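# Move the mislabeled office box into the tote

## Task

The office desks hold closed boxes, each marked FULL or EMPTY, and the marking on exactly one of them is false. Place that one box inside the tote near the door so that no part of it sticks out past the tote's rim, and leave every other box resting on the desk it belongs to. The robot must not tip over or be left leaning, or the task fails. Anything that stays in place only because the robot is holding it at the end does not count.

## Robot and tools

Robot: a Hello Robot Stretch 4, a single-arm mobile manipulator. It has an omni-wheel base, a lift that slides up a mast, an arm that telescopes straight out, a three-joint wrist (yaw, pitch, roll) and a two-finger gripper. It stands about 1.6 m tall, and the base rim lies within 0.23 m of the base origin. Four cameras ride on it: head_camera, head_left_camera, head_right_camera and wrist_camera.

Frames: the base frame sits on the floor below the base centre, with x ahead, y to the left and z up. hand_pose is reported in this frame and marks a point between the open fingertips; with every wrist joint at zero its axes line up with the base frame, though the printed position may be a little off. The odometry frame is the base frame as it was when the scene began. base_odometry comes from wheel rotation only, so slipping shows up as travel; its heading runs -3.142 to 3.142, positive to the left.

execute_actions: argument actions is a list holding one action or nothing (empty just returns state and pictures). An action contains base, joints, or both, plus optional pace and contact_limits; or it is {"end_of_arm": "enable_torque"} on its own. All motions in one action begin at once and may finish at different moments. base takes exactly one key, each a relative move from where the base last reported itself: translate_m (metres, forward positive, -2 to 2, no turning), strafe_m (metres sideways, left positive, -2 to 2) or rotate_rad (radians, counter-clockwise seen from above positive, -3.2 to 3.2). joints is one object of absolute targets keyed by joint name: lift_m 0 to 1.2 m; arm_m 0 to 0.55 m extension; wrist_yaw_rad -1.134 to 4.276 (0 ahead, positive left, 3.14 folded back, over 3.4 the arm may block it); wrist_pitch_rad -1.117 to 4.259 (0 level, 1.57 pointing down); wrist_roll_rad -1.117 to 4.259 (0 puts both fingers level, positive turns the gripper clockwise viewed from behind); gripper_m -0.038 to 0.141, the fingertip gap in metres (negative means the tips squeeze each other). Done tolerances: lift and arm ±0.004, yaw and roll ±0.02, pitch ±0.05, gripper ±0.004. A joint target outside its range is clipped and the result notes it; any other bad value or unknown key rejects the whole call with no motion. A joint or the base you omit may keep pushing toward its earlier target without the status showing it. One action runs at most 15 s. pace is "slow", "default", "fast" or "max"; base speed is 0.1/0.3/0.4/0.6 m/s and turning 1/2/3/4 rad/s, further limited once the lift is above 0.2 (down to 0.3 m/s and 1 rad/s at 1.2). contact_limits accepts only arm_m, from 0 (gentlest) to 0.75 (firmest), default 0.5. cameras lists the images wanted; omitted, null or ["all"] means every camera, [] means none. If a result reports a stop, any further execute_actions, wait or finished_scene calls in that same reply are skipped.

wait: seconds 0 to 10; the robot keeps its last command and the world keeps running, then state and images come back. zoom_image: camera plus region [x0, y0, x1, y1] in pixels of that camera's latest full image, origin top-left, at most 504 by 504. finished_scene: scene number; it is final, so only call it once the result is stable without the robot's help.

Reading results: base_status and joint_status say how each motion ended. done means reached (for the base, wheels turned the commanded amount even if slipping). off_target means it stopped short and may still push. contact_stop_at_<key> means it hit something; that part drops its target and goes slack (a slack lift may sink under load, slack wheels may roll). limit_stop_at_tilt means a lean beyond 6 degrees: lift, arm and wheels go slack and ignore commands until upright. limit_stop_at_own_body means self-collision was prevented; move away from the body, and expect lift and arm possibly slack. It tends to occur with pitch below -0.2 and roll below -0.4 or above 4. torque_fault means a wrist or gripper motor overloaded and went limp; send enable_torque. on_its_own lists what the call did not command; its "held at" is a target, not a position. lidar_m gives 12 distances in 30-degree sectors, first straight ahead, going counter-clockwise (4th left, 7th behind, 10th right); "-" means nothing seen or closer than 0.25 m; it sees from about 0.15 m up, so table tops register, but it misses glass, thin legs and much behind. wrist_depth_mm is a 7x7 grid of median depths, 100 to 2000 mm, top-left first. turned_by_wheels versus turned_by_imu differing by over about 0.1 rad suggests a collision or slip. base_tilt is in degrees, forward and right positive. motor_effort is percent of maximum with the peak in brackets; wheel positive means turning right.

Gripping: command a gap smaller than the object; squeezing harder pulls it toward the wrist. Only a clear change in gripper effort (at commanded values of 0 or more) suggests a grip. Fingers pressed onto a surface can jam; raise the lift. To unfold at the start, send lift_m 0.4 with wrist_yaw_rad 0.

Avoid: turning or driving with over 1 kg held while arm_m exceeds 0.2, especially at fast paces; sustained pushes or pulls, particularly with the gripper high or a firm contact limit; more than about 2 kg in a level gripper; dropping, slamming or shoving objects. Camera calibration (intrinsics and T_world_to_cam from base frame) is supplied and may be slightly off.

Each tool is called after "Emit:" as name(argument=value, ...), one argument or row to a line, values as JSON.

## Session

Emit:
execute_actions(
  actions=[],
)

Scene clock: 0.00 s.
base_odometry: x=+0.000 y=+0.000 heading=+0.000 (m, m, rad; odometry frame)
turned_by_wheels: +0.000 (rad since the last result)
turned_by_imu: +0.000 (rad since the last result)
base_tilt: forward=+0.2 right=+0.2 (deg)
lidar_m: 1.64 1.46 1.53 1.80 0.99 1.33 1.73 1.59 1.64 1.47 1.30 1.30
base_status: not commanded
joint_positions: lift_m=+0.295 arm_m=-0.001 wrist_yaw_rad=+3.186 wrist_pitch_rad=-0.005 wrist_roll_rad=+0.000 gripper_m=+0.057
joint_status: not commanded
motor_effort: lift_m=+18 arm_m=-1 wrist_yaw_rad=+0 wrist_pitch_rad=-5 wrist_roll_rad=+1 gripper_m=-5 wheel_0=+0 wheel_1=+0 wheel_2=+0 (%)
hand_pose: x=-0.1218 y=+0.0744 z=+0.4746 quat_wxyz=(-0.022, +0.002, +0.000, +1.000) (m; base frame)
wrist_depth_mm: - 113 137 - - 1756 1336 / - 107 137 - - 1661 1430 / - 114 139 - - 1708 1397 / 144 141 202 - - 1708 1430 / 223 - - - 1863 1708 1430 / 225 1576 202 1708 192 1499 1366 / 226 1025 1138 109 1160 1118 1138
pictures: head_camera, head_left_camera, head_right_camera, wrist_camera
Images, in order (width x height): head_camera 420x560, head_left_camera 420x672, head_right_camera 420x672, wrist_camera 616x392.

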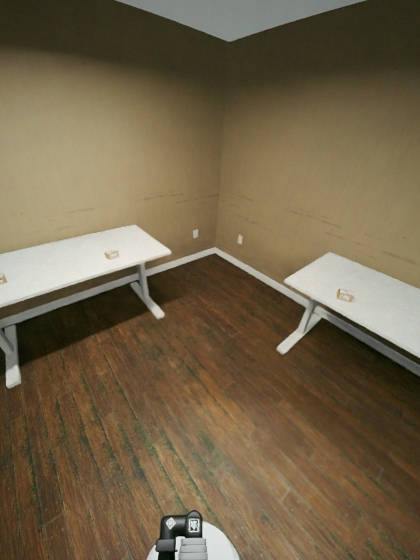

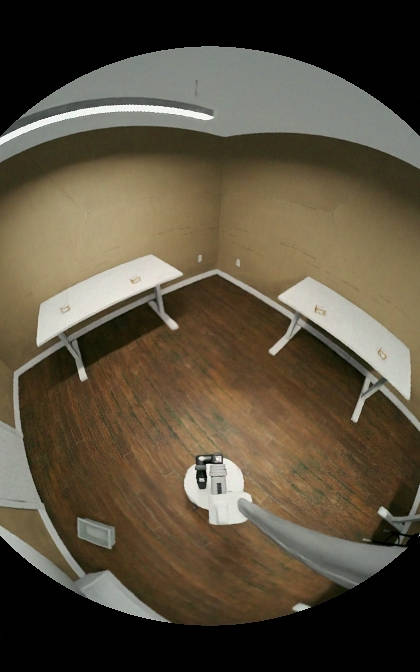

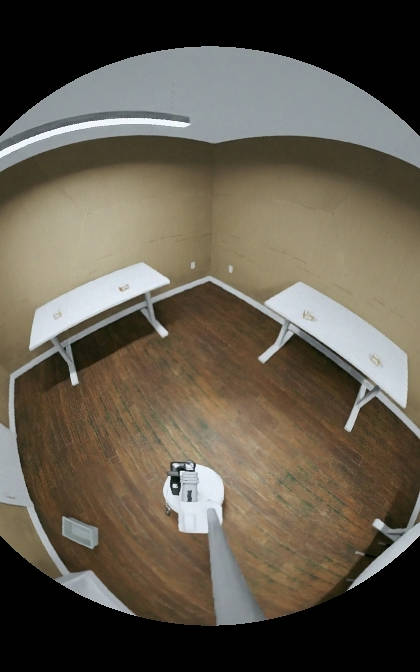

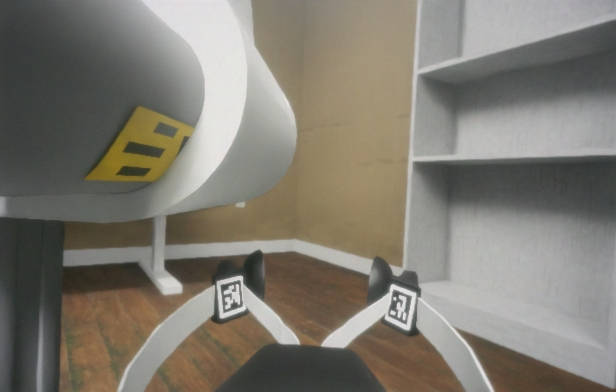

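Emit:
execute_actions(
  actions=[
    {"base":{"rotate_rad":0.67},"joints":{"lift_m":0.62,"wrist_yaw_rad":0,"gripper_m":0.141},"pace":"fast"},
  ],
  cameras=[],
)

Emit:
execute_actions(
  actions=[
    {"base":{"translate_m":0.8},"pace":"fast"},
  ],
)

Scene clock: 3.00 s.
base_odometry: x=+0.000 y=+0.000 heading=+0.670 (m, m, rad; odometry frame)
turned_by_wheels: +0.670 (rad since the last result)
turned_by_imu: +0.677 (rad since the last result)
base_tilt: forward=+0.2 right=+0.2 (deg)
lidar_m: 1.48 1.56 1.66 0.91 1.36 1.65 1.65 1.74 1.36 1.28 1.34 1.58
base_status: done
joint_positions: lift_m=+0.620 arm_m=-0.001 wrist_yaw_rad=+0.000 wrist_pitch_rad=-0.005 wrist_roll_rad=+0.000 gripper_m=+0.141
joint_status: all done
motor_effort: lift_m=+21(23) arm_m=-1(1) wrist_yaw_rad=-1(6) wrist_pitch_rad=-5(4) wrist_roll_rad=+0(0) gripper_m=+1(2) wheel_0=+0(7) wheel_1=+1(6) wheel_2=+1(8) (%)
hand_pose: x=+0.4588 y=-0.0873 z=+0.7994 quat_wxyz=(+1.000, +0.000, -0.002, +0.000) (m; base frame)
wrist_depth_mm: - - - - - - - / - - - - - - - / - - - - - - - / - - - - - - - / - - - - - - - / - - - - - 200 - / 1756 1708 1756 109 1863 1708 1983
pictures: none
No camera images: the call's "cameras" was empty. Leave "cameras" out to get every camera's image.

Scene clock: 6.30 s.
base_odometry: x=+0.627 y=+0.497 heading=+0.670 (m, m, rad; odometry frame)
turned_by_wheels: +0.000 (rad since the last result)
turned_by_imu: -0.002 (rad since the last result)
base_tilt: forward=+0.2 right=+0.2 (deg)
lidar_m: 0.66 0.71 1.69 1.58 1.18 1.91 2.56 1.90 1.36 1.30 0.99 0.73
base_status: done
joint_positions: lift_m=+0.620 arm_m=-0.001 wrist_yaw_rad=+0.000 wrist_pitch_rad=-0.005 wrist_roll_rad=+0.000 gripper_m=+0.141
joint_status: not commanded
motor_effort: lift_m=+20(21) arm_m=-1(1) wrist_yaw_rad=+0(2) wrist_pitch_rad=-4(4) wrist_roll_rad=+0(0) gripper_m=+0(2) wheel_0=-2(7) wheel_1=-2(7) wheel_2=+0(12) (%)
hand_pose: x=+0.4588 y=-0.0874 z=+0.7994 quat_wxyz=(+1.000, +0.000, -0.002, +0.000) (m; base frame)
wrist_depth_mm: 1308 1308 1281 1281 1255 1255 1255 / 1308 1336 1308 1281 1229 1229 1255 / 1281 1281 1281 1281 1255 1281 1229 / 1336 1281 1255 1308 1281 1255 1281 / 634 668 707 759 798 707 917 / 878 488 488 480 480 201 512 / 1366 1308 1336 109 1308 1281 1255
pictures: head_camera, head_left_camera, head_right_camera, wrist_camera
camera_calibration (this result's frames):
wrist_camera: T_world_to_cam=[[0.0337028, -0.997982, 0.0538077, -0.141619], [-0.0403082, -0.0551518, -0.997664, 0.864059], [0.998619, 0.0314552, -0.0420857, -0.193953], [0, 0, 0, 1]] pos_world=[0.233287, -0.0875778, 0.861498]
Images, in order (width x height): head_camera 420x560, head_left_camera 420x672, head_right_camera 420x672, wrist_camera 616x392.

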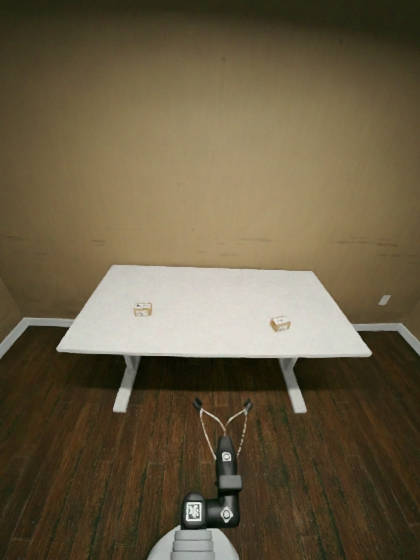

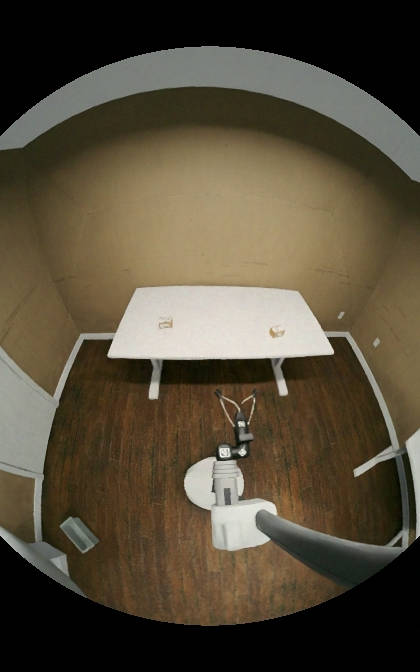

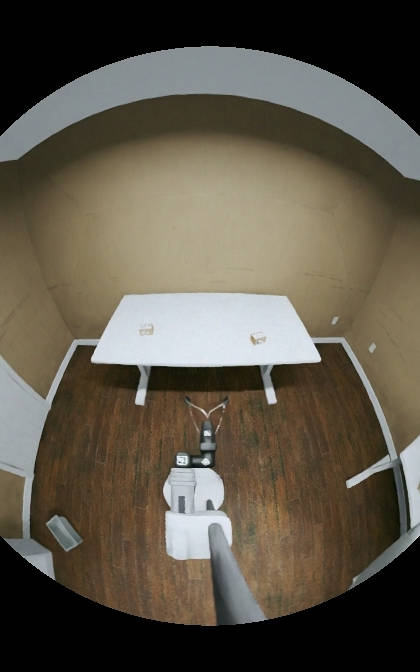

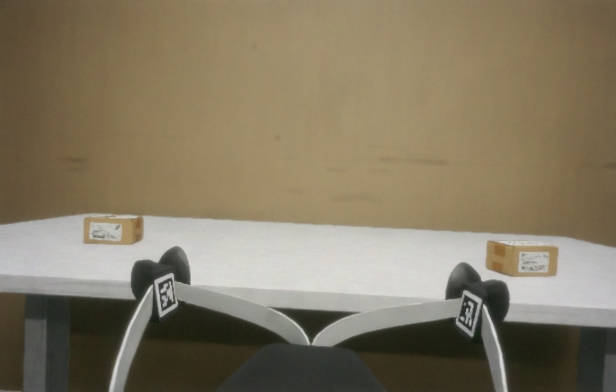

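Emit:
execute_actions(
  actions=[
    {"base":{"strafe_m":0.35},"joints":{"lift_m":0.67,"wrist_pitch_rad":0.3,"arm_m":0.28},"pace":"fast"},
  ],
  cameras=["head_camera","wrist_camera"],
)

Scene clock: 8.80 s.
base_odometry: x=+0.410 y=+0.771 heading=+0.670 (m, m, rad; odometry frame)
turned_by_wheels: +0.000 (rad since the last result)
turned_by_imu: +0.001 (rad since the last result)
base_tilt: forward=+0.2 right=+0.2 (deg)
lidar_m: 0.70 0.73 1.29 1.26 0.91 0.89 2.67 2.55 1.71 1.65 1.02 0.73
base_status: done
joint_positions: lift_m=+0.670 arm_m=+0.279 wrist_yaw_rad=+0.000 wrist_pitch_rad=+0.302 wrist_roll_rad=+0.000 gripper_m=+0.141
joint_status: all done
motor_effort: lift_m=+20(24) arm_m=+5(6) wrist_yaw_rad=+2(1) wrist_pitch_rad=-4(4) wrist_roll_rad=+0(0) gripper_m=-2(2) wheel_0=+0(12) wheel_1=-2(8) wheel_2=-1(1) (%)
hand_pose: x=+0.7254 y=-0.0874 z=+0.7622 quat_wxyz=(+0.989, +0.000, +0.150, +0.000) (m; base frame)
wrist_depth_mm: 946 931 931 946 917 891 891 / 976 976 960 946 946 931 931 / 1025 768 768 798 854 866 904 / 452 462 442 442 492 504 512 / 329 334 338 342 347 355 357 / 256 239 241 266 249 201 274 / 242 237 234 109 229 229 228
pictures: head_camera, wrist_camera
camera_calibration (this result's frames):
wrist_camera: T_world_to_cam=[[0.0485236, -0.997974, 0.0411486, -0.149671], [-0.339686, -0.0552297, -0.938916, 1.01016], [0.939286, 0.031582, -0.341678, -0.190354], [0, 0, 0, 1]] pos_world=[0.529195, -0.087565, 0.889571]
Images, in order (width x height): head_camera 420x560, wrist_camera 616x392.

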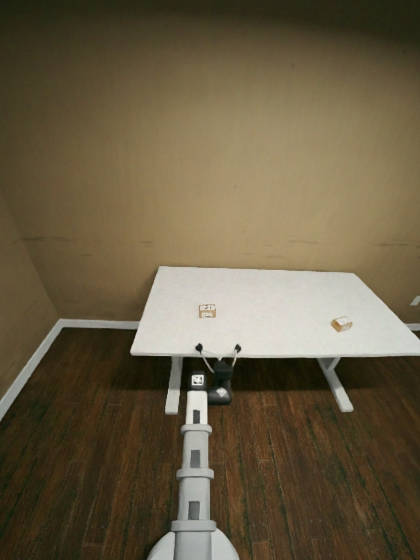

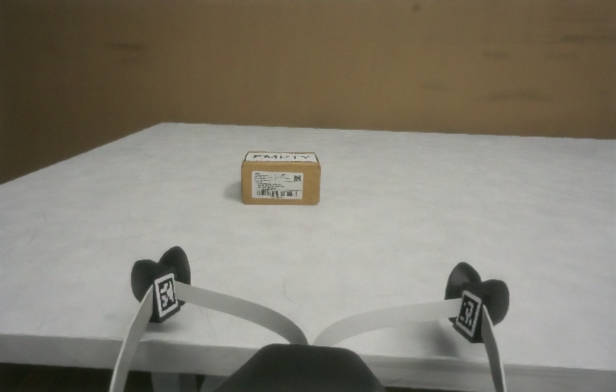

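Emit:
execute_actions(
  actions=[
    {"base":{"strafe_m":0.048},"joints":{"lift_m":0.66,"arm_m":0.52}},
  ],
  cameras=["head_camera","wrist_camera"],
)

Scene clock: 10.97 s.
base_odometry: x=+0.380 y=+0.809 heading=+0.670 (m, m, rad; odometry frame)
turned_by_wheels: +0.000 (rad since the last result)
turned_by_imu: +0.001 (rad since the last result)
base_tilt: forward=+0.2 right=+0.2 (deg)
lidar_m: 0.68 0.73 1.24 1.20 0.88 0.86 2.71 2.54 1.78 1.71 0.99 0.72
base_status: done
joint_positions: lift_m=+0.660 arm_m=+0.519 wrist_yaw_rad=+0.000 wrist_pitch_rad=+0.302 wrist_roll_rad=+0.000 gripper_m=+0.141
joint_status: all done
motor_effort: lift_m=+14(20) arm_m=+5(5) wrist_yaw_rad=-2(1) wrist_pitch_rad=-5(5) wrist_roll_rad=+0(0) gripper_m=+1(1) wheel_0=+2(8) wheel_1=+0(9) wheel_2=-1(0) (%)
hand_pose: x=+0.9654 y=-0.0874 z=+0.7527 quat_wxyz=(+0.989, +0.000, +0.150, +0.000) (m; base frame)
wrist_depth_mm: 707 707 699 683 691 676 668 / 741 732 723 723 715 707 699 / 778 759 750 741 732 741 732 / 427 433 445 452 462 473 480 / 309 310 298 215 293 332 338 / 241 225 210 205 206 202 258 / 198 200 202 109 206 201 210
pictures: head_camera, wrist_camera
camera_calibration (this result's frames):
wrist_camera: T_world_to_cam=[[0.0484237, -0.997979, 0.0411477, -0.160852], [-0.339709, -0.0551955, -0.93891, 1.08271], [0.939283, 0.0314872, -0.341695, -0.419016], [0, 0, 0, 1]] pos_world=[0.769169, -0.087573, 0.880006]
Images, in order (width x height): head_camera 420x560, wrist_camera 616x392.

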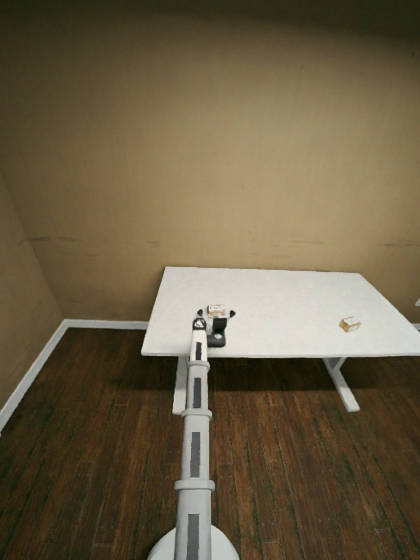

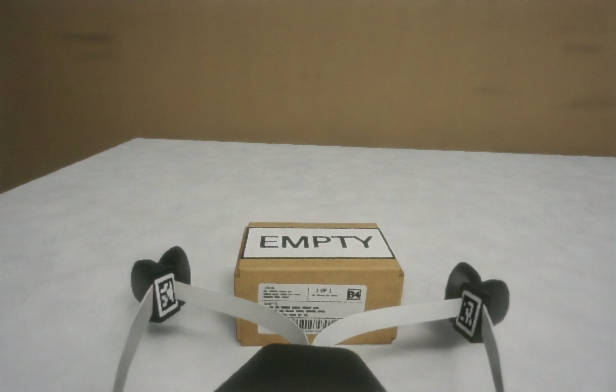

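Emit:
execute_actions(
  actions=[
    {"joints":{"gripper_m":0.03}},
  ],
  cameras=[],
)

Emit:
execute_actions(
  actions=[
    {"joints":{"lift_m":0.685}},
  ],
  cameras=["wrist_camera"],
)

Scene clock: 13.30 s.
base_odometry: x=+0.380 y=+0.809 heading=+0.670 (m, m, rad; odometry frame)
turned_by_wheels: +0.000 (rad since the last result)
turned_by_imu: +0.001 (rad since the last result)
base_tilt: forward=+0.2 right=+0.2 (deg)
lidar_m: 0.69 0.74 1.24 1.21 0.89 0.85 2.72 2.52 1.74 1.68 1.01 0.72
base_status: not commanded
joint_positions: lift_m=+0.660 arm_m=+0.519 wrist_yaw_rad=+0.000 wrist_pitch_rad=+0.302 wrist_roll_rad=+0.000 gripper_m=+0.031
joint_status: all done
motor_effort: lift_m=+15(15) arm_m=+5(5) wrist_yaw_rad=+0(0) wrist_pitch_rad=-5(3) wrist_roll_rad=+0(0) gripper_m=-28(26) wheel_0=+2(1) wheel_1=+0(0) wheel_2=-1(1) (%)
hand_pose: x=+0.9654 y=-0.0874 z=+0.7527 quat_wxyz=(+0.989, +0.000, +0.150, +0.000) (m; base frame)
wrist_depth_mm: 715 699 707 691 683 676 668 / 741 741 723 723 715 707 707 / 778 750 741 750 741 741 732 / 427 433 442 449 462 473 477 / 307 312 298 204 233 334 336 / 241 225 187 187 187 235 257 / 198 194 196 109 195 193 202
pictures: none
No camera images: the call's "cameras" was empty. Leave "cameras" out to get every camera's image.

Scene clock: 14.17 s.
base_odometry: x=+0.380 y=+0.809 heading=+0.670 (m, m, rad; odometry frame)
turned_by_wheels: +0.000 (rad since the last result)
turned_by_imu: +0.000 (rad since the last result)
base_tilt: forward=+0.2 right=+0.2 (deg)
lidar_m: 0.70 0.73 1.25 1.21 0.88 0.86 2.68 2.54 1.78 1.70 1.00 0.74
base_status: not commanded
joint_positions: lift_m=+0.685 arm_m=+0.519 wrist_yaw_rad=+0.000 wrist_pitch_rad=+0.302 wrist_roll_rad=+0.000 gripper_m=+0.031
joint_status: all done
motor_effort: lift_m=+21(21) arm_m=+5(5) wrist_yaw_rad=-3(1) wrist_pitch_rad=-5(4) wrist_roll_rad=+0(1) gripper_m=-26(28) wheel_0=+2(2) wheel_1=+0(0) wheel_2=-1(1) (%)
hand_pose: x=+0.9654 y=-0.0874 z=+0.7771 quat_wxyz=(+0.989, +0.000, +0.150, +0.000) (m; base frame)
wrist_depth_mm: 699 699 699 683 683 676 676 / 750 732 723 732 715 707 699 / 788 768 778 750 750 741 732 / 788 504 512 525 530 549 564 / 357 364 347 204 232 384 392 / 279 262 186 187 187 273 300 / 230 224 227 109 224 224 236
pictures: wrist_camera
camera_calibration (this result's frames):
wrist_camera: T_world_to_cam=[[0.0484244, -0.997979, 0.0411466, -0.161859], [-0.339729, -0.0551953, -0.938902, 1.10569], [0.939276, 0.0314871, -0.341715, -0.410633], [0, 0, 0, 1]] pos_world=[0.769171, -0.087573, 0.904477]
Images, in order (width x height): wrist_camera 616x392.

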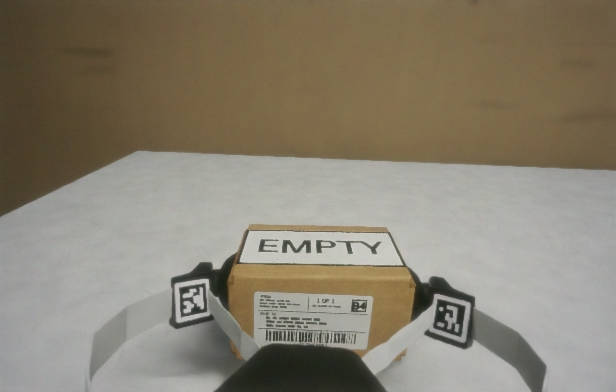

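Emit:
execute_actions(
  actions=[
    {"joints":{"lift_m":0.66,"gripper_m":0.141}},
  ],
  cameras=[],
)

Emit:
execute_actions(
  actions=[
    {"joints":{"arm_m":0.3,"lift_m":0.67},"pace":"fast"},
  ],
  cameras=[],
)

Emit:
execute_actions(
  actions=[
    {"base":{"strafe_m":-0.83},"joints":{"wrist_yaw_rad":0.35,"lift_m":0.72},"pace":"fast"},
  ],
  cameras=["head_camera","wrist_camera"],
)

Scene clock: 16.77 s.
base_odometry: x=+0.380 y=+0.809 heading=+0.670 (m, m, rad; odometry frame)
turned_by_wheels: +0.000 (rad since the last result)
turned_by_imu: +0.001 (rad since the last result)
base_tilt: forward=+0.1 right=+0.2 (deg)
lidar_m: 0.70 0.70 1.23 1.21 0.90 0.88 2.67 2.57 1.78 1.69 1.00 0.72
base_status: not commanded
joint_positions: lift_m=+0.660 arm_m=+0.519 wrist_yaw_rad=+0.000 wrist_pitch_rad=+0.302 wrist_roll_rad=+0.000 gripper_m=+0.141
joint_status: all done
motor_effort: lift_m=+15(17) arm_m=+5(5) wrist_yaw_rad=-2(0) wrist_pitch_rad=-3(4) wrist_roll_rad=+0(1) gripper_m=+3(30) wheel_0=+2(2) wheel_1=+0(0) wheel_2=-1(1) (%)
hand_pose: x=+0.9654 y=-0.0874 z=+0.7527 quat_wxyz=(+0.989, +0.000, +0.150, +0.000) (m; base frame)
wrist_depth_mm: 707 699 699 699 683 683 676 / 750 741 732 723 715 715 707 / 788 759 759 741 741 732 732 / 430 433 439 452 462 469 480 / 309 310 300 215 293 330 336 / 241 225 203 205 206 201 257 / 199 199 202 109 206 201 211
pictures: none
No camera images: the call's "cameras" was empty. Leave "cameras" out to get every camera's image.

Scene clock: 18.27 s.
base_odometry: x=+0.380 y=+0.809 heading=+0.670 (m, m, rad; odometry frame)
turned_by_wheels: +0.000 (rad since the last result)
turned_by_imu: +0.000 (rad since the last result)
base_tilt: forward=+0.2 right=+0.2 (deg)
lidar_m: 0.68 0.73 1.24 1.21 0.88 0.88 2.67 2.56 1.78 1.69 1.01 0.73
base_status: not commanded
joint_positions: lift_m=+0.670 arm_m=+0.301 wrist_yaw_rad=+0.000 wrist_pitch_rad=+0.302 wrist_roll_rad=+0.000 gripper_m=+0.141
joint_status: all done
motor_effort: lift_m=+21(20) arm_m=-5(6) wrist_yaw_rad=+1(0) wrist_pitch_rad=-4(6) wrist_roll_rad=+1(0) gripper_m=+0(1) wheel_0=+2(2) wheel_1=+0(0) wheel_2=-1(1) (%)
hand_pose: x=+0.7473 y=-0.0875 z=+0.7621 quat_wxyz=(+0.989, +0.000, +0.151, +0.000) (m; base frame)
wrist_depth_mm: 931 917 891 891 878 878 878 / 946 960 946 931 931 904 917 / 1025 976 778 820 831 866 904 / 455 462 473 415 484 504 512 / 329 332 338 343 347 351 357 / 257 240 242 266 248 202 274 / 219 213 216 109 220 213 224
pictures: none
No camera images: the call's "cameras" was empty. Leave "cameras" out to get every camera's image.

Scene clock: 21.60 s.
base_odometry: x=+0.895 y=+0.158 heading=+0.670 (m, m, rad; odometry frame)
turned_by_wheels: +0.000 (rad since the last result)
turned_by_imu: +0.000 (rad since the last result)
base_tilt: forward=+0.2 right=+0.3 (deg)
lidar_m: 0.69 0.70 1.00 2.03 1.52 2.53 3.28 1.28 0.89 0.86 1.70 0.70
base_status: done
joint_positions: lift_m=+0.720 arm_m=+0.301 wrist_yaw_rad=+0.350 wrist_pitch_rad=+0.302 wrist_roll_rad=+0.000 gripper_m=+0.141
joint_status: all done
motor_effort: lift_m=+20(23) arm_m=-5(5) wrist_yaw_rad=+1(6) wrist_pitch_rad=-5(5) wrist_roll_rad=+0(0) gripper_m=-1(0) wheel_0=+0(11) wheel_1=+2(10) wheel_2=-1(2) (%)
hand_pose: x=+0.7605 y=+0.0123 z=+0.8122 quat_wxyz=(+0.974, -0.026, +0.148, +0.172) (m; base frame)
wrist_depth_mm: 1281 1138 1025 946 866 798 759 / 1366 1205 1060 976 904 831 768 / 960 1008 1025 991 946 866 809 / 597 609 621 634 647 654 668 / 430 436 442 424 366 462 466 / 338 314 317 334 324 202 359 / 296 278 282 109 289 279 291
pictures: head_camera, wrist_camera
camera_calibration (this result's frames):
wrist_camera: T_world_to_cam=[[0.387517, -0.920944, 0.0411371, -0.312715], [-0.300414, -0.168345, -0.938835, 1.04591], [0.87154, 0.351456, -0.341901, -0.161622], [0, 0, 0, 1]] pos_world=[0.576248, -0.0551162, 0.939544]
Images, in order (width x height): head_camera 420x560, wrist_camera 616x392.

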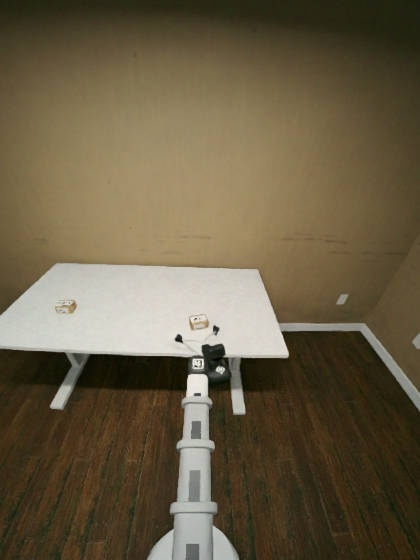

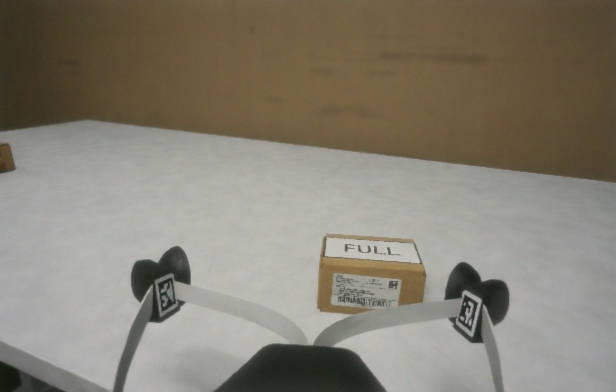

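Emit:
execute_actions(
  actions=[
    {"joints":{"arm_m":0.42},"pace":"fast"},
  ],
  cameras=[],
)

Emit:
execute_actions(
  actions=[
    {"joints":{"lift_m":0.66}},
  ],
  cameras=["wrist_camera"],
)

Emit:
execute_actions(
  actions=[
    {"joints":{"gripper_m":0.025}},
  ],
  cameras=[],
)

Emit:
execute_actions(
  actions=[
    {"joints":{"lift_m":0.68}},
  ],
  cameras=["wrist_camera"],
)

Scene clock: 23.30 s.
base_odometry: x=+0.895 y=+0.158 heading=+0.670 (m, m, rad; odometry frame)
turned_by_wheels: +0.000 (rad since the last result)
turned_by_imu: +0.001 (rad since the last result)
base_tilt: forward=+0.2 right=+0.2 (deg)
lidar_m: 0.67 0.71 1.01 2.05 1.53 2.55 3.27 1.27 0.89 0.87 1.71 0.72
base_status: not commanded
joint_positions: lift_m=+0.720 arm_m=+0.419 wrist_yaw_rad=+0.350 wrist_pitch_rad=+0.302 wrist_roll_rad=+0.000 gripper_m=+0.141
joint_status: all done
motor_effort: lift_m=+20(20) arm_m=+5(6) wrist_yaw_rad=+1(1) wrist_pitch_rad=-4(4) wrist_roll_rad=+0(0) gripper_m=-2(0) wheel_0=+0(0) wheel_1=+2(2) wheel_2=-1(1) (%)
hand_pose: x=+0.8787 y=+0.0123 z=+0.8122 quat_wxyz=(+0.974, -0.026, +0.148, +0.172) (m; base frame)
wrist_depth_mm: 1118 1025 904 820 759 699 668 / 1205 1042 946 878 788 732 691 / 976 991 960 891 820 768 707 / 597 609 615 634 640 654 668 / 430 436 439 449 452 466 466 / 336 312 315 264 324 201 359 / 277 278 281 109 255 281 291
pictures: none
No camera images: the call's "cameras" was empty. Leave "cameras" out to get every camera's image.

Scene clock: 24.47 s.
base_odometry: x=+0.895 y=+0.158 heading=+0.670 (m, m, rad; odometry frame)
turned_by_wheels: +0.000 (rad since the last result)
turned_by_imu: +0.000 (rad since the last result)
base_tilt: forward=+0.3 right=+0.2 (deg)
lidar_m: 0.69 0.71 1.01 2.04 1.53 2.57 3.29 1.29 0.91 0.85 1.74 0.72
base_status: not commanded
joint_positions: lift_m=+0.660 arm_m=+0.419 wrist_yaw_rad=+0.350 wrist_pitch_rad=+0.302 wrist_roll_rad=+0.000 gripper_m=+0.141
joint_status: all done
motor_effort: lift_m=+15(17) arm_m=+5(5) wrist_yaw_rad=+1(1) wrist_pitch_rad=-7(5) wrist_roll_rad=+0(0) gripper_m=-2(0) wheel_0=+0(0) wheel_1=+2(1) wheel_2=-1(1) (%)
hand_pose: x=+0.8787 y=+0.0123 z=+0.7526 quat_wxyz=(+0.974, -0.026, +0.148, +0.172) (m; base frame)
wrist_depth_mm: 1098 991 904 820 768 707 668 / 1160 1060 946 878 798 732 683 / 691 715 732 768 768 750 699 / 427 436 445 455 462 466 480 / 309 312 315 216 232 330 336 / 242 226 215 205 198 201 258 / 199 200 202 109 206 202 210
pictures: wrist_camera
camera_calibration (this result's frames):
wrist_camera: T_world_to_cam=[[0.387624, -0.920899, 0.0411396, -0.356126], [-0.300346, -0.168363, -0.938854, 1.02548], [0.871516, 0.351566, -0.34185, -0.285006], [0, 0, 0, 1]] pos_world=[0.69443, -0.0551045, 0.879999]
Images, in order (width x height): wrist_camera 616x392.

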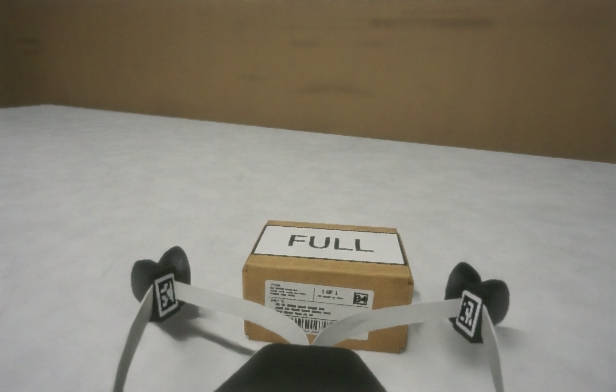

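Scene clock: 26.63 s.
base_odometry: x=+0.895 y=+0.158 heading=+0.670 (m, m, rad; odometry frame)
turned_by_wheels: +0.000 (rad since the last result)
turned_by_imu: +0.001 (rad since the last result)
base_tilt: forward=+0.2 right=+0.2 (deg)
lidar_m: 0.70 0.70 0.98 2.04 1.55 2.56 3.25 1.30 0.90 0.87 1.72 0.72
base_status: not commanded
joint_positions: lift_m=+0.660 arm_m=+0.419 wrist_yaw_rad=+0.350 wrist_pitch_rad=+0.306 wrist_roll_rad=+0.000 gripper_m=+0.026
joint_status: all done
motor_effort: lift_m=+15(15) arm_m=+5(5) wrist_yaw_rad=-4(3) wrist_pitch_rad=-18(17) wrist_roll_rad=+0(0) gripper_m=-29(28) wheel_0=+0(0) wheel_1=+2(2) wheel_2=-1(1) (%)
hand_pose: x=+0.8784 y=+0.0122 z=+0.7514 quat_wxyz=(+0.973, -0.027, +0.150, +0.172) (m; base frame)
wrist_depth_mm: 1098 991 904 820 750 707 661 / 1160 1060 960 842 788 732 683 / 668 683 707 715 750 732 699 / 418 421 430 439 445 455 459 / 303 304 291 203 233 320 325 / 236 179 189 186 183 239 251 / 195 191 197 109 191 189 201
pictures: none
No camera images: the call's "cameras" was empty. Leave "cameras" out to get every camera's image.

Scene clock: 27.43 s.
base_odometry: x=+0.895 y=+0.158 heading=+0.670 (m, m, rad; odometry frame)
turned_by_wheels: +0.000 (rad since the last result)
turned_by_imu: +0.000 (rad since the last result)
base_tilt: forward=+0.3 right=+0.2 (deg)
lidar_m: 0.72 0.73 1.01 2.04 1.52 2.55 3.25 1.27 0.87 0.86 1.69 0.72
base_status: not commanded
joint_positions: lift_m=+0.680 arm_m=+0.419 wrist_yaw_rad=+0.350 wrist_pitch_rad=+0.306 wrist_roll_rad=+0.000 gripper_m=+0.026
joint_status: all done
motor_effort: lift_m=+22(23) arm_m=+5(5) wrist_yaw_rad=+0(0) wrist_pitch_rad=-16(17) wrist_roll_rad=+0(0) gripper_m=-26(28) wheel_0=+0(0) wheel_1=+2(1) wheel_2=-1(1) (%)
hand_pose: x=+0.8783 y=+0.0121 z=+0.7708 quat_wxyz=(+0.973, -0.027, +0.150, +0.172) (m; base frame)
wrist_depth_mm: 1118 991 904 820 759 715 654 / 1182 1042 946 866 788 741 683 / 750 778 788 820 798 741 715 / 469 477 484 496 504 512 521 / 342 343 332 203 233 364 368 / 268 178 189 186 183 271 285 / 220 215 223 109 213 214 232
pictures: wrist_camera
camera_calibration (this result's frames):
wrist_camera: T_world_to_cam=[[0.387579, -0.920927, 0.0409304, -0.356719], [-0.304209, -0.16969, -0.93737, 1.04467], [0.870195, 0.350854, -0.345923, -0.274119], [0, 0, 0, 1]] pos_world=[0.694591, -0.0550671, 0.899015]
Images, in order (width x height): wrist_camera 616x392.

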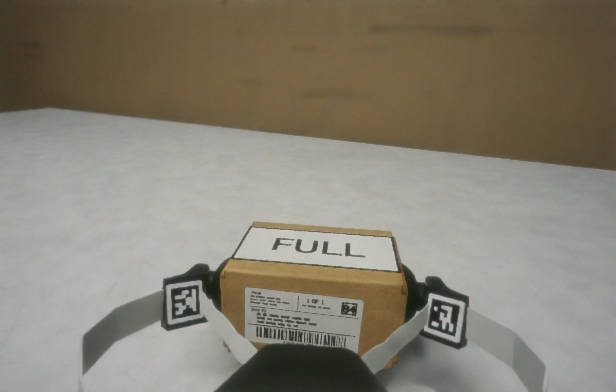

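Emit:
execute_actions(
  actions=[
    {"joints":{"lift_m":0.66,"gripper_m":0.141}},
  ],
  cameras=[],
)

Emit:
execute_actions(
  actions=[
    {"base":{"translate_m":-0.42},"joints":{"lift_m":0.74},"pace":"fast"},
  ],
  cameras=[],
)

Emit:
execute_actions(
  actions=[
    {"base":{"rotate_rad":-1.57},"joints":{"arm_m":0.3,"wrist_yaw_rad":0},"pace":"fast"},
  ],
)

Scene clock: 30.17 s.
base_odometry: x=+0.895 y=+0.158 heading=+0.670 (m, m, rad; odometry frame)
turned_by_wheels: +0.000 (rad since the last result)
turned_by_imu: +0.001 (rad since the last result)
base_tilt: forward=+0.2 right=+0.2 (deg)
lidar_m: 0.70 0.73 1.01 2.05 1.54 2.55 3.25 1.29 0.92 0.87 1.69 0.73
base_status: not commanded
joint_positions: lift_m=+0.660 arm_m=+0.419 wrist_yaw_rad=+0.350 wrist_pitch_rad=+0.303 wrist_roll_rad=+0.000 gripper_m=+0.141
joint_status: all done
motor_effort: lift_m=+16(19) arm_m=+5(5) wrist_yaw_rad=+2(1) wrist_pitch_rad=-7(18) wrist_roll_rad=+0(0) gripper_m=-1(28) wheel_0=+0(0) wheel_1=+1(1) wheel_2=-1(1) (%)
hand_pose: x=+0.8787 y=+0.0123 z=+0.7524 quat_wxyz=(+0.973, -0.026, +0.148, +0.172) (m; base frame)
wrist_depth_mm: 1118 991 904 820 768 699 654 / 1160 1060 946 854 788 732 683 / 691 715 732 768 788 750 699 / 427 433 442 452 462 466 480 / 309 312 297 215 247 330 336 / 242 225 216 206 199 201 257 / 199 200 202 109 206 200 209
pictures: none
No camera images: the call's "cameras" was empty. Leave "cameras" out to get every camera's image.

Scene clock: 32.53 s.
base_odometry: x=+0.566 y=-0.102 heading=+0.670 (m, m, rad; odometry frame)
turned_by_wheels: +0.000 (rad since the last result)
turned_by_imu: +0.002 (rad since the last result)
base_tilt: forward=+0.2 right=+0.2 (deg)
lidar_m: 1.10 1.16 2.15 1.42 1.49 2.12 2.09 1.29 0.89 0.85 0.89 1.15
base_status: done
joint_positions: lift_m=+0.740 arm_m=+0.419 wrist_yaw_rad=+0.350 wrist_pitch_rad=+0.302 wrist_roll_rad=+0.000 gripper_m=+0.141
joint_status: all done
motor_effort: lift_m=+20(23) arm_m=+5(5) wrist_yaw_rad=+0(1) wrist_pitch_rad=-6(8) wrist_roll_rad=+0(0) gripper_m=-4(2) wheel_0=+1(6) wheel_1=+0(5) wheel_2=-2(12) (%)
hand_pose: x=+0.8787 y=+0.0123 z=+0.8321 quat_wxyz=(+0.974, -0.026, +0.148, +0.172) (m; base frame)
wrist_depth_mm: 1661 1537 1366 1255 1138 1060 1008 / 1863 1576 1464 1308 1205 1118 1008 / 1060 991 1138 1160 1182 1118 1060 / - 723 676 699 615 707 723 / 1921 1255 1618 564 504 500 512 / 1537 1336 1397 1537 1366 200 433 / 1255 1229 1281 109 1281 1255 1205
pictures: none
No camera images: the call's "cameras" was empty. Leave "cameras" out to get every camera's image.

Scene clock: 34.43 s.
base_odometry: x=+0.566 y=-0.102 heading=-0.900 (m, m, rad; odometry frame)
turned_by_wheels: -1.570 (rad since the last result)
turned_by_imu: -1.584 (rad since the last result)
base_tilt: forward=+0.2 right=+0.2 (deg)
lidar_m: 0.85 0.89 1.16 1.11 1.18 2.15 1.36 1.50 2.08 2.00 1.28 0.91
base_status: done
joint_positions: lift_m=+0.740 arm_m=+0.301 wrist_yaw_rad=+0.000 wrist_pitch_rad=+0.302 wrist_roll_rad=+0.000 gripper_m=+0.141
joint_status: all done
motor_effort: lift_m=+19(20) arm_m=-5(6) wrist_yaw_rad=+0(6) wrist_pitch_rad=-4(5) wrist_roll_rad=+0(0) gripper_m=+1(0) wheel_0=+0(5) wheel_1=-1(8) wheel_2=-2(8) (%)
hand_pose: x=+0.7473 y=-0.0874 z=+0.8322 quat_wxyz=(+0.989, +0.000, +0.151, +0.000) (m; base frame)
wrist_depth_mm: 1078 1042 1042 1025 1025 1042 1025 / 1138 1118 1078 1078 1060 1098 1060 / 1182 1182 1138 1138 1098 1098 1118 / 1229 661 676 691 707 723 741 / 473 477 484 480 496 504 512 / 404 402 413 402 399 201 407 / 1205 1255 1182 109 1281 1281 1336
pictures: head_camera, head_left_camera, head_right_camera, wrist_camera
camera_calibration (this result's frames):
wrist_camera: T_world_to_cam=[[0.0481949, -0.99799, 0.0411367, -0.153449], [-0.339938, -0.0551144, -0.938832, 1.08339], [0.939212, 0.031263, -0.341911, -0.186746], [0, 0, 0, 1]] pos_world=[0.551073, -0.0875919, 0.959578]
Images, in order (width x height): head_camera 420x560, head_left_camera 420x672, head_right_camera 420x672, wrist_camera 616x392.

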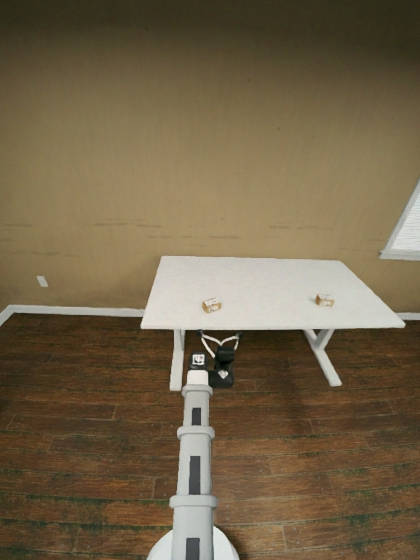

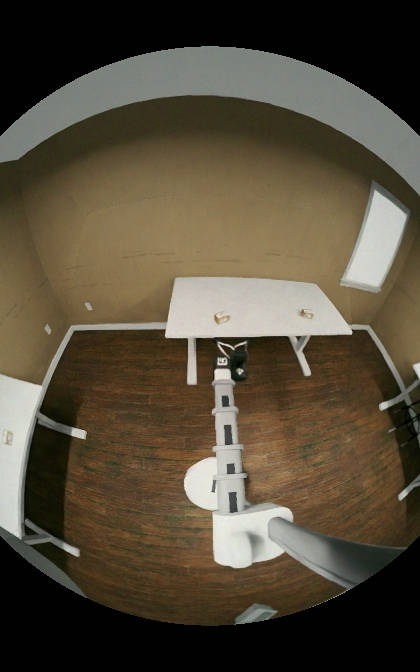

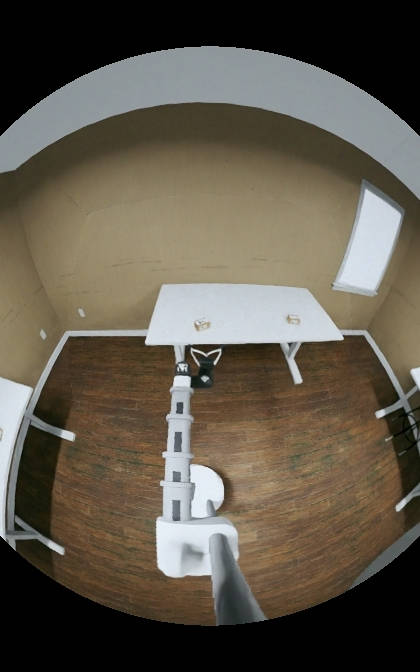

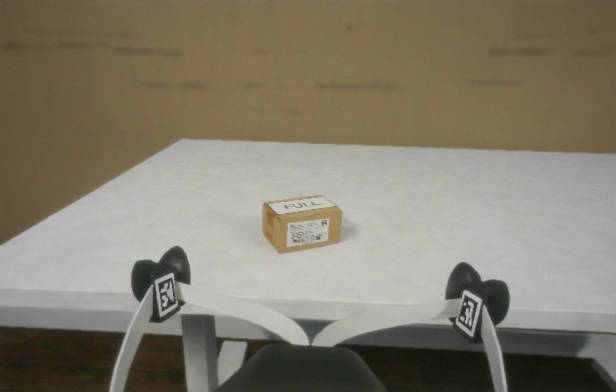

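Emit:
execute_actions(
  actions=[
    {"base":{"strafe_m":-0.125},"joints":{"arm_m":0.55,"wrist_yaw_rad":0.5,"lift_m":0.71},"pace":"fast"},
  ],
  cameras=["wrist_camera"],
)

Emit:
execute_actions(
  actions=[
    {"joints":{"lift_m":0.66}},
  ],
  cameras=["wrist_camera"],
)

Emit:
execute_actions(
  actions=[
    {"joints":{"gripper_m":0.025}},
  ],
  cameras=["wrist_camera"],
)

Scene clock: 36.60 s.
base_odometry: x=+0.468 y=-0.180 heading=-0.900 (m, m, rad; odometry frame)
turned_by_wheels: +0.000 (rad since the last result)
turned_by_imu: +0.000 (rad since the last result)
base_tilt: forward=+0.2 right=+0.2 (deg)
lidar_m: 0.87 0.90 1.32 1.23 1.26 2.13 1.38 1.82 1.96 1.87 1.28 0.91
base_status: done
joint_positions: lift_m=+0.710 arm_m=+0.548 wrist_yaw_rad=+0.500 wrist_pitch_rad=+0.302 wrist_roll_rad=+0.000 gripper_m=+0.141
joint_status: all done
motor_effort: lift_m=+15(18) arm_m=+5(7) wrist_yaw_rad=+0(9) wrist_pitch_rad=-4(4) wrist_roll_rad=+0(0) gripper_m=-3(2) wheel_0=-2(9) wheel_1=+0(12) wheel_2=+0(3) (%)
hand_pose: x=+1.0029 y=+0.0553 z=+0.8026 quat_wxyz=(+0.958, -0.037, +0.146, +0.245) (m; base frame)
wrist_depth_mm: 1499 1229 1042 917 809 732 668 / 1576 1308 1118 960 842 750 683 / 1708 1397 1160 976 866 788 715 / 1863 1397 585 603 603 627 640 / 413 415 421 427 433 439 445 / 320 300 301 248 260 202 342 / 263 265 267 109 264 266 277
pictures: wrist_camera
camera_calibration (this result's frames):
wrist_camera: T_world_to_cam=[[0.520821, -0.852674, 0.0411463, -0.504104], [-0.271724, -0.211278, -0.938897, 1.09068], [0.809266, 0.477817, -0.34173, -0.335928], [0, 0, 0, 1]] pos_world=[0.830766, -0.0388877, 0.929982]
Images, in order (width x height): wrist_camera 616x392.

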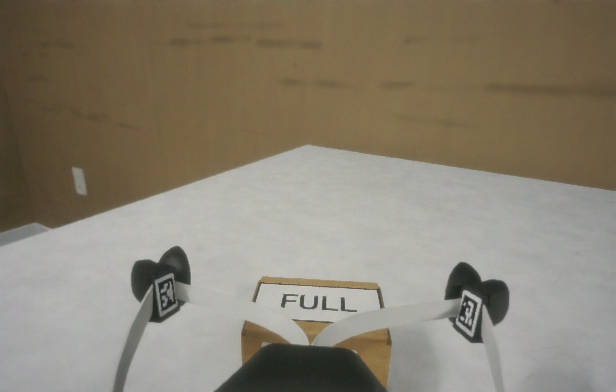

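Scene clock: 37.70 s.
base_odometry: x=+0.468 y=-0.180 heading=-0.900 (m, m, rad; odometry frame)
turned_by_wheels: +0.000 (rad since the last result)
turned_by_imu: +0.000 (rad since the last result)
base_tilt: forward=+0.2 right=+0.2 (deg)
lidar_m: 0.87 0.88 1.30 1.25 1.31 2.14 1.36 1.83 1.95 1.88 1.28 0.92
base_status: not commanded
joint_positions: lift_m=+0.660 arm_m=+0.548 wrist_yaw_rad=+0.500 wrist_pitch_rad=+0.302 wrist_roll_rad=+0.000 gripper_m=+0.141
joint_status: all done
motor_effort: lift_m=+14(15) arm_m=+5(5) wrist_yaw_rad=-1(2) wrist_pitch_rad=-2(4) wrist_roll_rad=+0(0) gripper_m=+0(1) wheel_0=-2(2) wheel_1=+0(0) wheel_2=+0(0) (%)
hand_pose: x=+1.0029 y=+0.0553 z=+0.7527 quat_wxyz=(+0.958, -0.037, +0.146, +0.245) (m; base frame)
wrist_depth_mm: 1499 1255 1060 917 820 741 676 / 1618 1308 1118 960 842 750 691 / 1708 1366 1118 759 788 759 699 / 430 436 442 452 466 469 477 / 309 312 300 216 293 330 334 / 241 225 226 219 216 201 257 / 198 200 202 109 206 200 210
pictures: wrist_camera
camera_calibration (this result's frames):
wrist_camera: T_world_to_cam=[[0.520821, -0.852674, 0.0411463, -0.50205], [-0.271724, -0.211278, -0.938897, 1.04377], [0.809266, 0.477817, -0.34173, -0.353004], [0, 0, 0, 1]] pos_world=[0.830769, -0.0388877, 0.880016]
Images, in order (width x height): wrist_camera 616x392.

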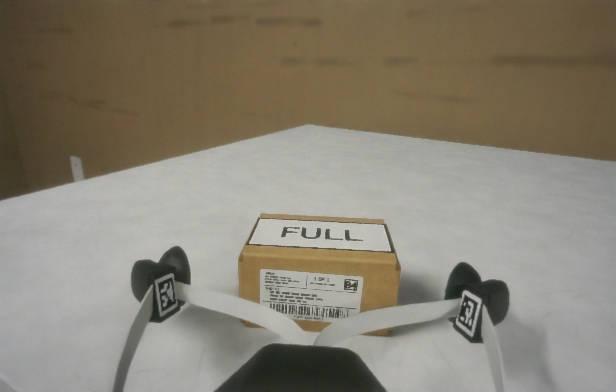

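Scene clock: 39.87 s.
base_odometry: x=+0.468 y=-0.180 heading=-0.900 (m, m, rad; odometry frame)
turned_by_wheels: +0.000 (rad since the last result)
turned_by_imu: +0.001 (rad since the last result)
base_tilt: forward=+0.2 right=+0.1 (deg)
lidar_m: 0.89 0.89 1.32 1.23 1.30 2.17 1.36 1.82 1.99 1.87 1.28 0.92
base_status: not commanded
joint_positions: lift_m=+0.660 arm_m=+0.548 wrist_yaw_rad=+0.500 wrist_pitch_rad=+0.304 wrist_roll_rad=+0.000 gripper_m=+0.026
joint_status: all done
motor_effort: lift_m=+15(15) arm_m=+5(5) wrist_yaw_rad=-1(3) wrist_pitch_rad=-10(8) wrist_roll_rad=+0(1) gripper_m=-30(31) wheel_0=-2(2) wheel_1=+0(0) wheel_2=+0(0) (%)
hand_pose: x=+1.0027 y=+0.0552 z=+0.7521 quat_wxyz=(+0.958, -0.037, +0.147, +0.245) (m; base frame)
wrist_depth_mm: 1499 1229 1060 904 809 732 668 / 1618 1336 1118 976 842 759 691 / 1708 1397 1098 741 768 759 715 / 421 430 436 445 452 459 469 / 304 307 297 203 234 327 330 / 239 178 197 199 196 241 253 / 196 192 199 109 196 191 199
pictures: wrist_camera
camera_calibration (this result's frames):
wrist_camera: T_world_to_cam=[[0.520853, -0.852659, 0.0410498, -0.501991], [-0.273385, -0.212168, -0.938214, 1.04436], [0.808686, 0.477449, -0.343612, -0.351018], [0, 0, 0, 1]] pos_world=[0.83084, -0.0388531, 0.879829]
Images, in order (width x height): wrist_camera 616x392.

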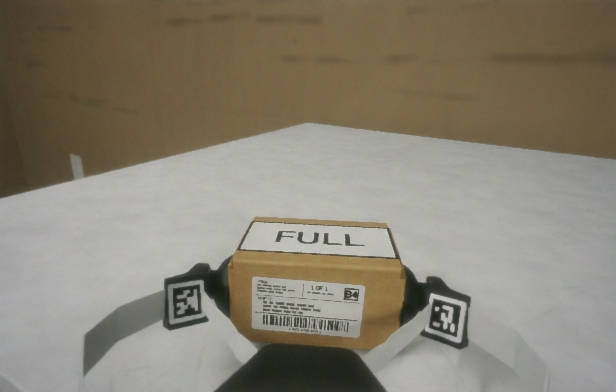

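Emit:
execute_actions(
  actions=[
    {"joints":{"gripper_m":0.141}},
  ],
  cameras=[],
)

Emit:
execute_actions(
  actions=[
    {"joints":{"lift_m":0.73},"pace":"fast"},
  ],
  cameras=[],
)

Emit:
execute_actions(
  actions=[
    {"base":{"strafe_m":-0.54},"joints":{"wrist_yaw_rad":0,"arm_m":0.5},"pace":"fast"},
  ],
  cameras=["head_camera","wrist_camera"],
)

Scene clock: 42.67 s.
base_odometry: x=+0.468 y=-0.180 heading=-0.900 (m, m, rad; odometry frame)
turned_by_wheels: +0.000 (rad since the last result)
turned_by_imu: +0.001 (rad since the last result)
base_tilt: forward=+0.2 right=+0.2 (deg)
lidar_m: 0.87 0.89 1.29 1.23 1.28 2.17 1.37 1.84 1.95 1.88 1.26 0.92
base_status: not commanded
joint_positions: lift_m=+0.660 arm_m=+0.548 wrist_yaw_rad=+0.500 wrist_pitch_rad=+0.303 wrist_roll_rad=+0.000 gripper_m=+0.141
joint_status: all done
motor_effort: lift_m=+15(15) arm_m=+5(5) wrist_yaw_rad=-2(0) wrist_pitch_rad=-7(9) wrist_roll_rad=+0(0) gripper_m=-3(27) wheel_0=-2(2) wheel_1=+0(0) wheel_2=+0(0) (%)
hand_pose: x=+1.0029 y=+0.0553 z=+0.7525 quat_wxyz=(+0.958, -0.037, +0.146, +0.245) (m; base frame)
wrist_depth_mm: 1464 1229 1060 917 820 732 676 / 1618 1281 1118 960 854 750 691 / 1708 1430 1098 750 788 759 707 / 430 436 445 452 459 469 480 / 309 310 298 215 293 330 334 / 242 224 224 218 215 201 257 / 198 200 202 109 206 201 208
pictures: none
No camera images: the call's "cameras" was empty. Leave "cameras" out to get every camera's image.

Scene clock: 43.70 s.
base_odometry: x=+0.468 y=-0.180 heading=-0.900 (m, m, rad; odometry frame)
turned_by_wheels: +0.000 (rad since the last result)
turned_by_imu: +0.000 (rad since the last result)
base_tilt: forward=+0.3 right=+0.2 (deg)
lidar_m: 0.86 0.92 1.32 1.23 1.33 2.16 1.36 1.82 1.97 1.88 1.23 0.93
base_status: not commanded
joint_positions: lift_m=+0.730 arm_m=+0.548 wrist_yaw_rad=+0.500 wrist_pitch_rad=+0.302 wrist_roll_rad=+0.000 gripper_m=+0.141
joint_status: all done
motor_effort: lift_m=+21(22) arm_m=+5(5) wrist_yaw_rad=+0(1) wrist_pitch_rad=-4(5) wrist_roll_rad=+0(1) gripper_m=-1(2) wheel_0=-2(2) wheel_1=+0(0) wheel_2=+0(0) (%)
hand_pose: x=+1.0029 y=+0.0553 z=+0.8221 quat_wxyz=(+0.958, -0.037, +0.146, +0.245) (m; base frame)
wrist_depth_mm: 1464 1229 1078 904 809 741 668 / 1618 1308 1098 960 854 759 699 / 1708 1397 1160 991 891 798 715 / 1863 1430 654 661 668 691 699 / 452 452 459 466 469 484 488 / 353 327 330 281 340 201 375 / 290 291 296 109 290 293 306
pictures: none
No camera images: the call's "cameras" was empty. Leave "cameras" out to get every camera's image.

Scene clock: 46.37 s.
base_odometry: x=+0.045 y=-0.516 heading=-0.900 (m, m, rad; odometry frame)
turned_by_wheels: +0.000 (rad since the last result)
turned_by_imu: +0.000 (rad since the last result)
base_tilt: forward=+0.2 right=+0.2 (deg)
lidar_m: 0.87 0.93 1.25 1.77 1.89 1.58 1.51 1.83 1.38 1.33 1.42 0.89
base_status: done
joint_positions: lift_m=+0.730 arm_m=+0.501 wrist_yaw_rad=+0.000 wrist_pitch_rad=+0.302 wrist_roll_rad=+0.000 gripper_m=+0.141
joint_status: all done
motor_effort: lift_m=+21(20) arm_m=-5(6) wrist_yaw_rad=+0(7) wrist_pitch_rad=-5(4) wrist_roll_rad=+1(0) gripper_m=-2(1) wheel_0=-1(10) wheel_1=-1(14) wheel_2=-1(0) (%)
hand_pose: x=+0.9473 y=-0.0874 z=+0.8221 quat_wxyz=(+0.989, +0.000, +0.151, +0.000) (m; base frame)
wrist_depth_mm: 891 904 878 866 866 854 842 / 931 917 917 904 904 878 891 / 946 960 960 946 931 917 917 / 615 634 647 654 668 676 768 / 449 455 462 387 452 484 488 / 349 327 332 364 338 201 377 / 290 290 294 109 301 294 306
pictures: head_camera, wrist_camera
camera_calibration (this result's frames):
wrist_camera: T_world_to_cam=[[0.0484502, -0.997978, 0.0411311, -0.162839], [-0.340042, -0.0552001, -0.938789, 1.14193], [0.939161, 0.0314982, -0.342029, -0.37788], [0, 0, 0, 1]] pos_world=[0.751085, -0.087572, 0.949487]
Images, in order (width x height): head_camera 420x560, wrist_camera 616x392.

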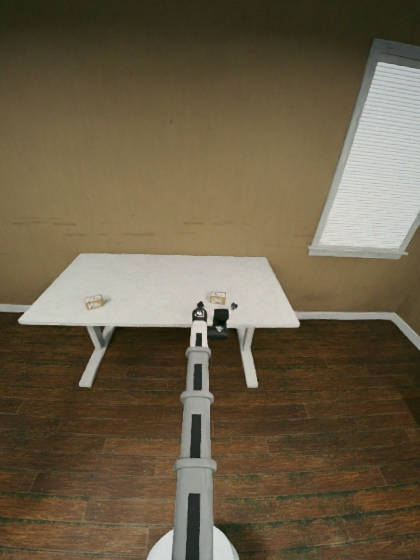

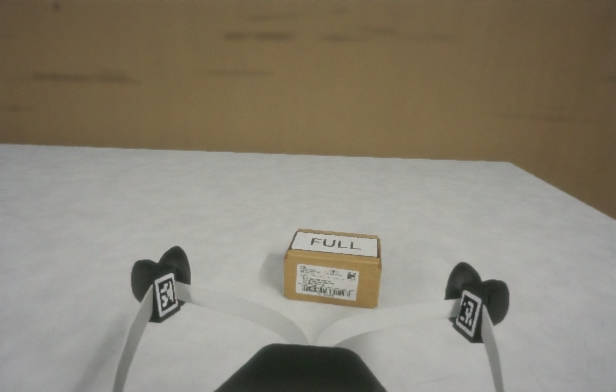

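Emit:
execute_actions(
  actions=[
    {"base":{"translate_m":0.145},"joints":{"wrist_yaw_rad":-0.06,"lift_m":0.66}},
  ],
  cameras=["wrist_camera"],
)

Emit:
execute_actions(
  actions=[
    {"joints":{"gripper_m":0.025}},
  ],
  cameras=["wrist_camera"],
)

Scene clock: 48.50 s.
base_odometry: x=+0.135 y=-0.629 heading=-0.900 (m, m, rad; odometry frame)
turned_by_wheels: +0.000 (rad since the last result)
turned_by_imu: +0.000 (rad since the last result)
base_tilt: forward=+0.2 right=+0.2 (deg)
lidar_m: 0.71 0.75 1.06 1.78 1.84 1.59 1.59 1.97 1.40 1.31 2.13 0.75
base_status: done
joint_positions: lift_m=+0.660 arm_m=+0.501 wrist_yaw_rad=-0.060 wrist_pitch_rad=+0.302 wrist_roll_rad=+0.000 gripper_m=+0.141
joint_status: all done
motor_effort: lift_m=+14(19) arm_m=-5(5) wrist_yaw_rad=+0(4) wrist_pitch_rad=-6(3) wrist_roll_rad=+0(0) gripper_m=-2(1) wheel_0=+1(5) wheel_1=+1(5) wheel_2=-1(9) (%)
hand_pose: x=+0.9415 y=-0.1037 z=+0.7526 quat_wxyz=(+0.988, +0.004, +0.151, -0.030) (m; base frame)
wrist_depth_mm: 732 741 741 732 732 741 750 / 759 768 759 759 778 778 788 / 683 715 741 759 788 809 820 / 424 430 439 449 459 473 477 / 307 310 298 215 291 332 338 / 241 224 206 203 199 201 258 / 198 200 202 109 206 202 209
pictures: wrist_camera
camera_calibration (this result's frames):
wrist_camera: T_world_to_cam=[[-0.0114126, -0.999089, 0.0411311, -0.119762], [-0.342737, -0.0347335, -0.938789, 1.07849], [0.939362, -0.0248112, -0.342029, -0.401755], [0, 0, 0, 1]] pos_world=[0.745664, -0.0921609, 0.879986]
Images, in order (width x height): wrist_camera 616x392.

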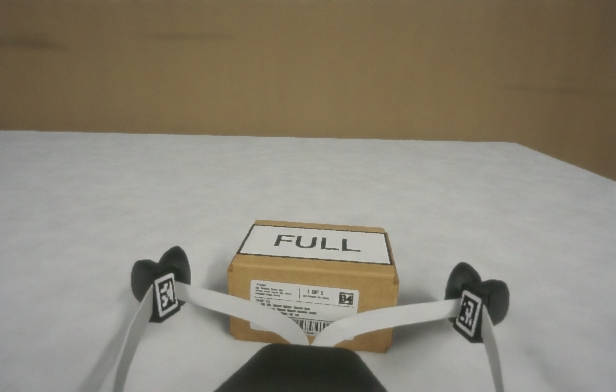

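Scene clock: 50.67 s.
base_odometry: x=+0.135 y=-0.629 heading=-0.900 (m, m, rad; odometry frame)
turned_by_wheels: +0.000 (rad since the last result)
turned_by_imu: +0.001 (rad since the last result)
base_tilt: forward=+0.2 right=+0.2 (deg)
lidar_m: 0.73 0.77 1.07 1.79 1.87 1.61 1.60 1.97 1.40 1.33 2.16 0.76
base_status: not commanded
joint_positions: lift_m=+0.660 arm_m=+0.501 wrist_yaw_rad=-0.060 wrist_pitch_rad=+0.304 wrist_roll_rad=+0.000 gripper_m=+0.026
joint_status: all done
motor_effort: lift_m=+15(15) arm_m=-5(5) wrist_yaw_rad=+0(3) wrist_pitch_rad=-9(8) wrist_roll_rad=+1(0) gripper_m=-28(30) wheel_0=+0(1) wheel_1=+1(1) wheel_2=+0(0) (%)
hand_pose: x=+0.9414 y=-0.1037 z=+0.7521 quat_wxyz=(+0.988, +0.004, +0.151, -0.030) (m; base frame)
wrist_depth_mm: 732 723 732 732 732 750 750 / 768 768 768 768 768 768 778 / 668 691 715 741 768 788 809 / 418 424 436 445 455 466 473 / 303 307 297 202 290 327 330 / 239 179 187 185 181 243 255 / 196 193 196 109 190 192 200
pictures: wrist_camera
camera_calibration (this result's frames):
wrist_camera: T_world_to_cam=[[-0.0112786, -0.999094, 0.0410467, -0.11978], [-0.344374, -0.034657, -0.938193, 1.07906], [0.938765, -0.0247169, -0.343671, -0.399984], [0, 0, 0, 1]] pos_world=[0.74574, -0.0921606, 0.879819]
Images, in order (width x height): wrist_camera 616x392.

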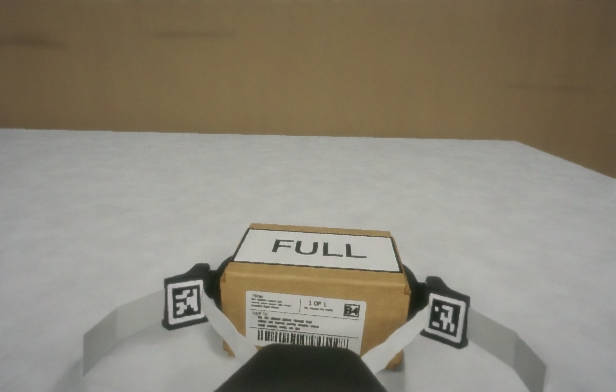

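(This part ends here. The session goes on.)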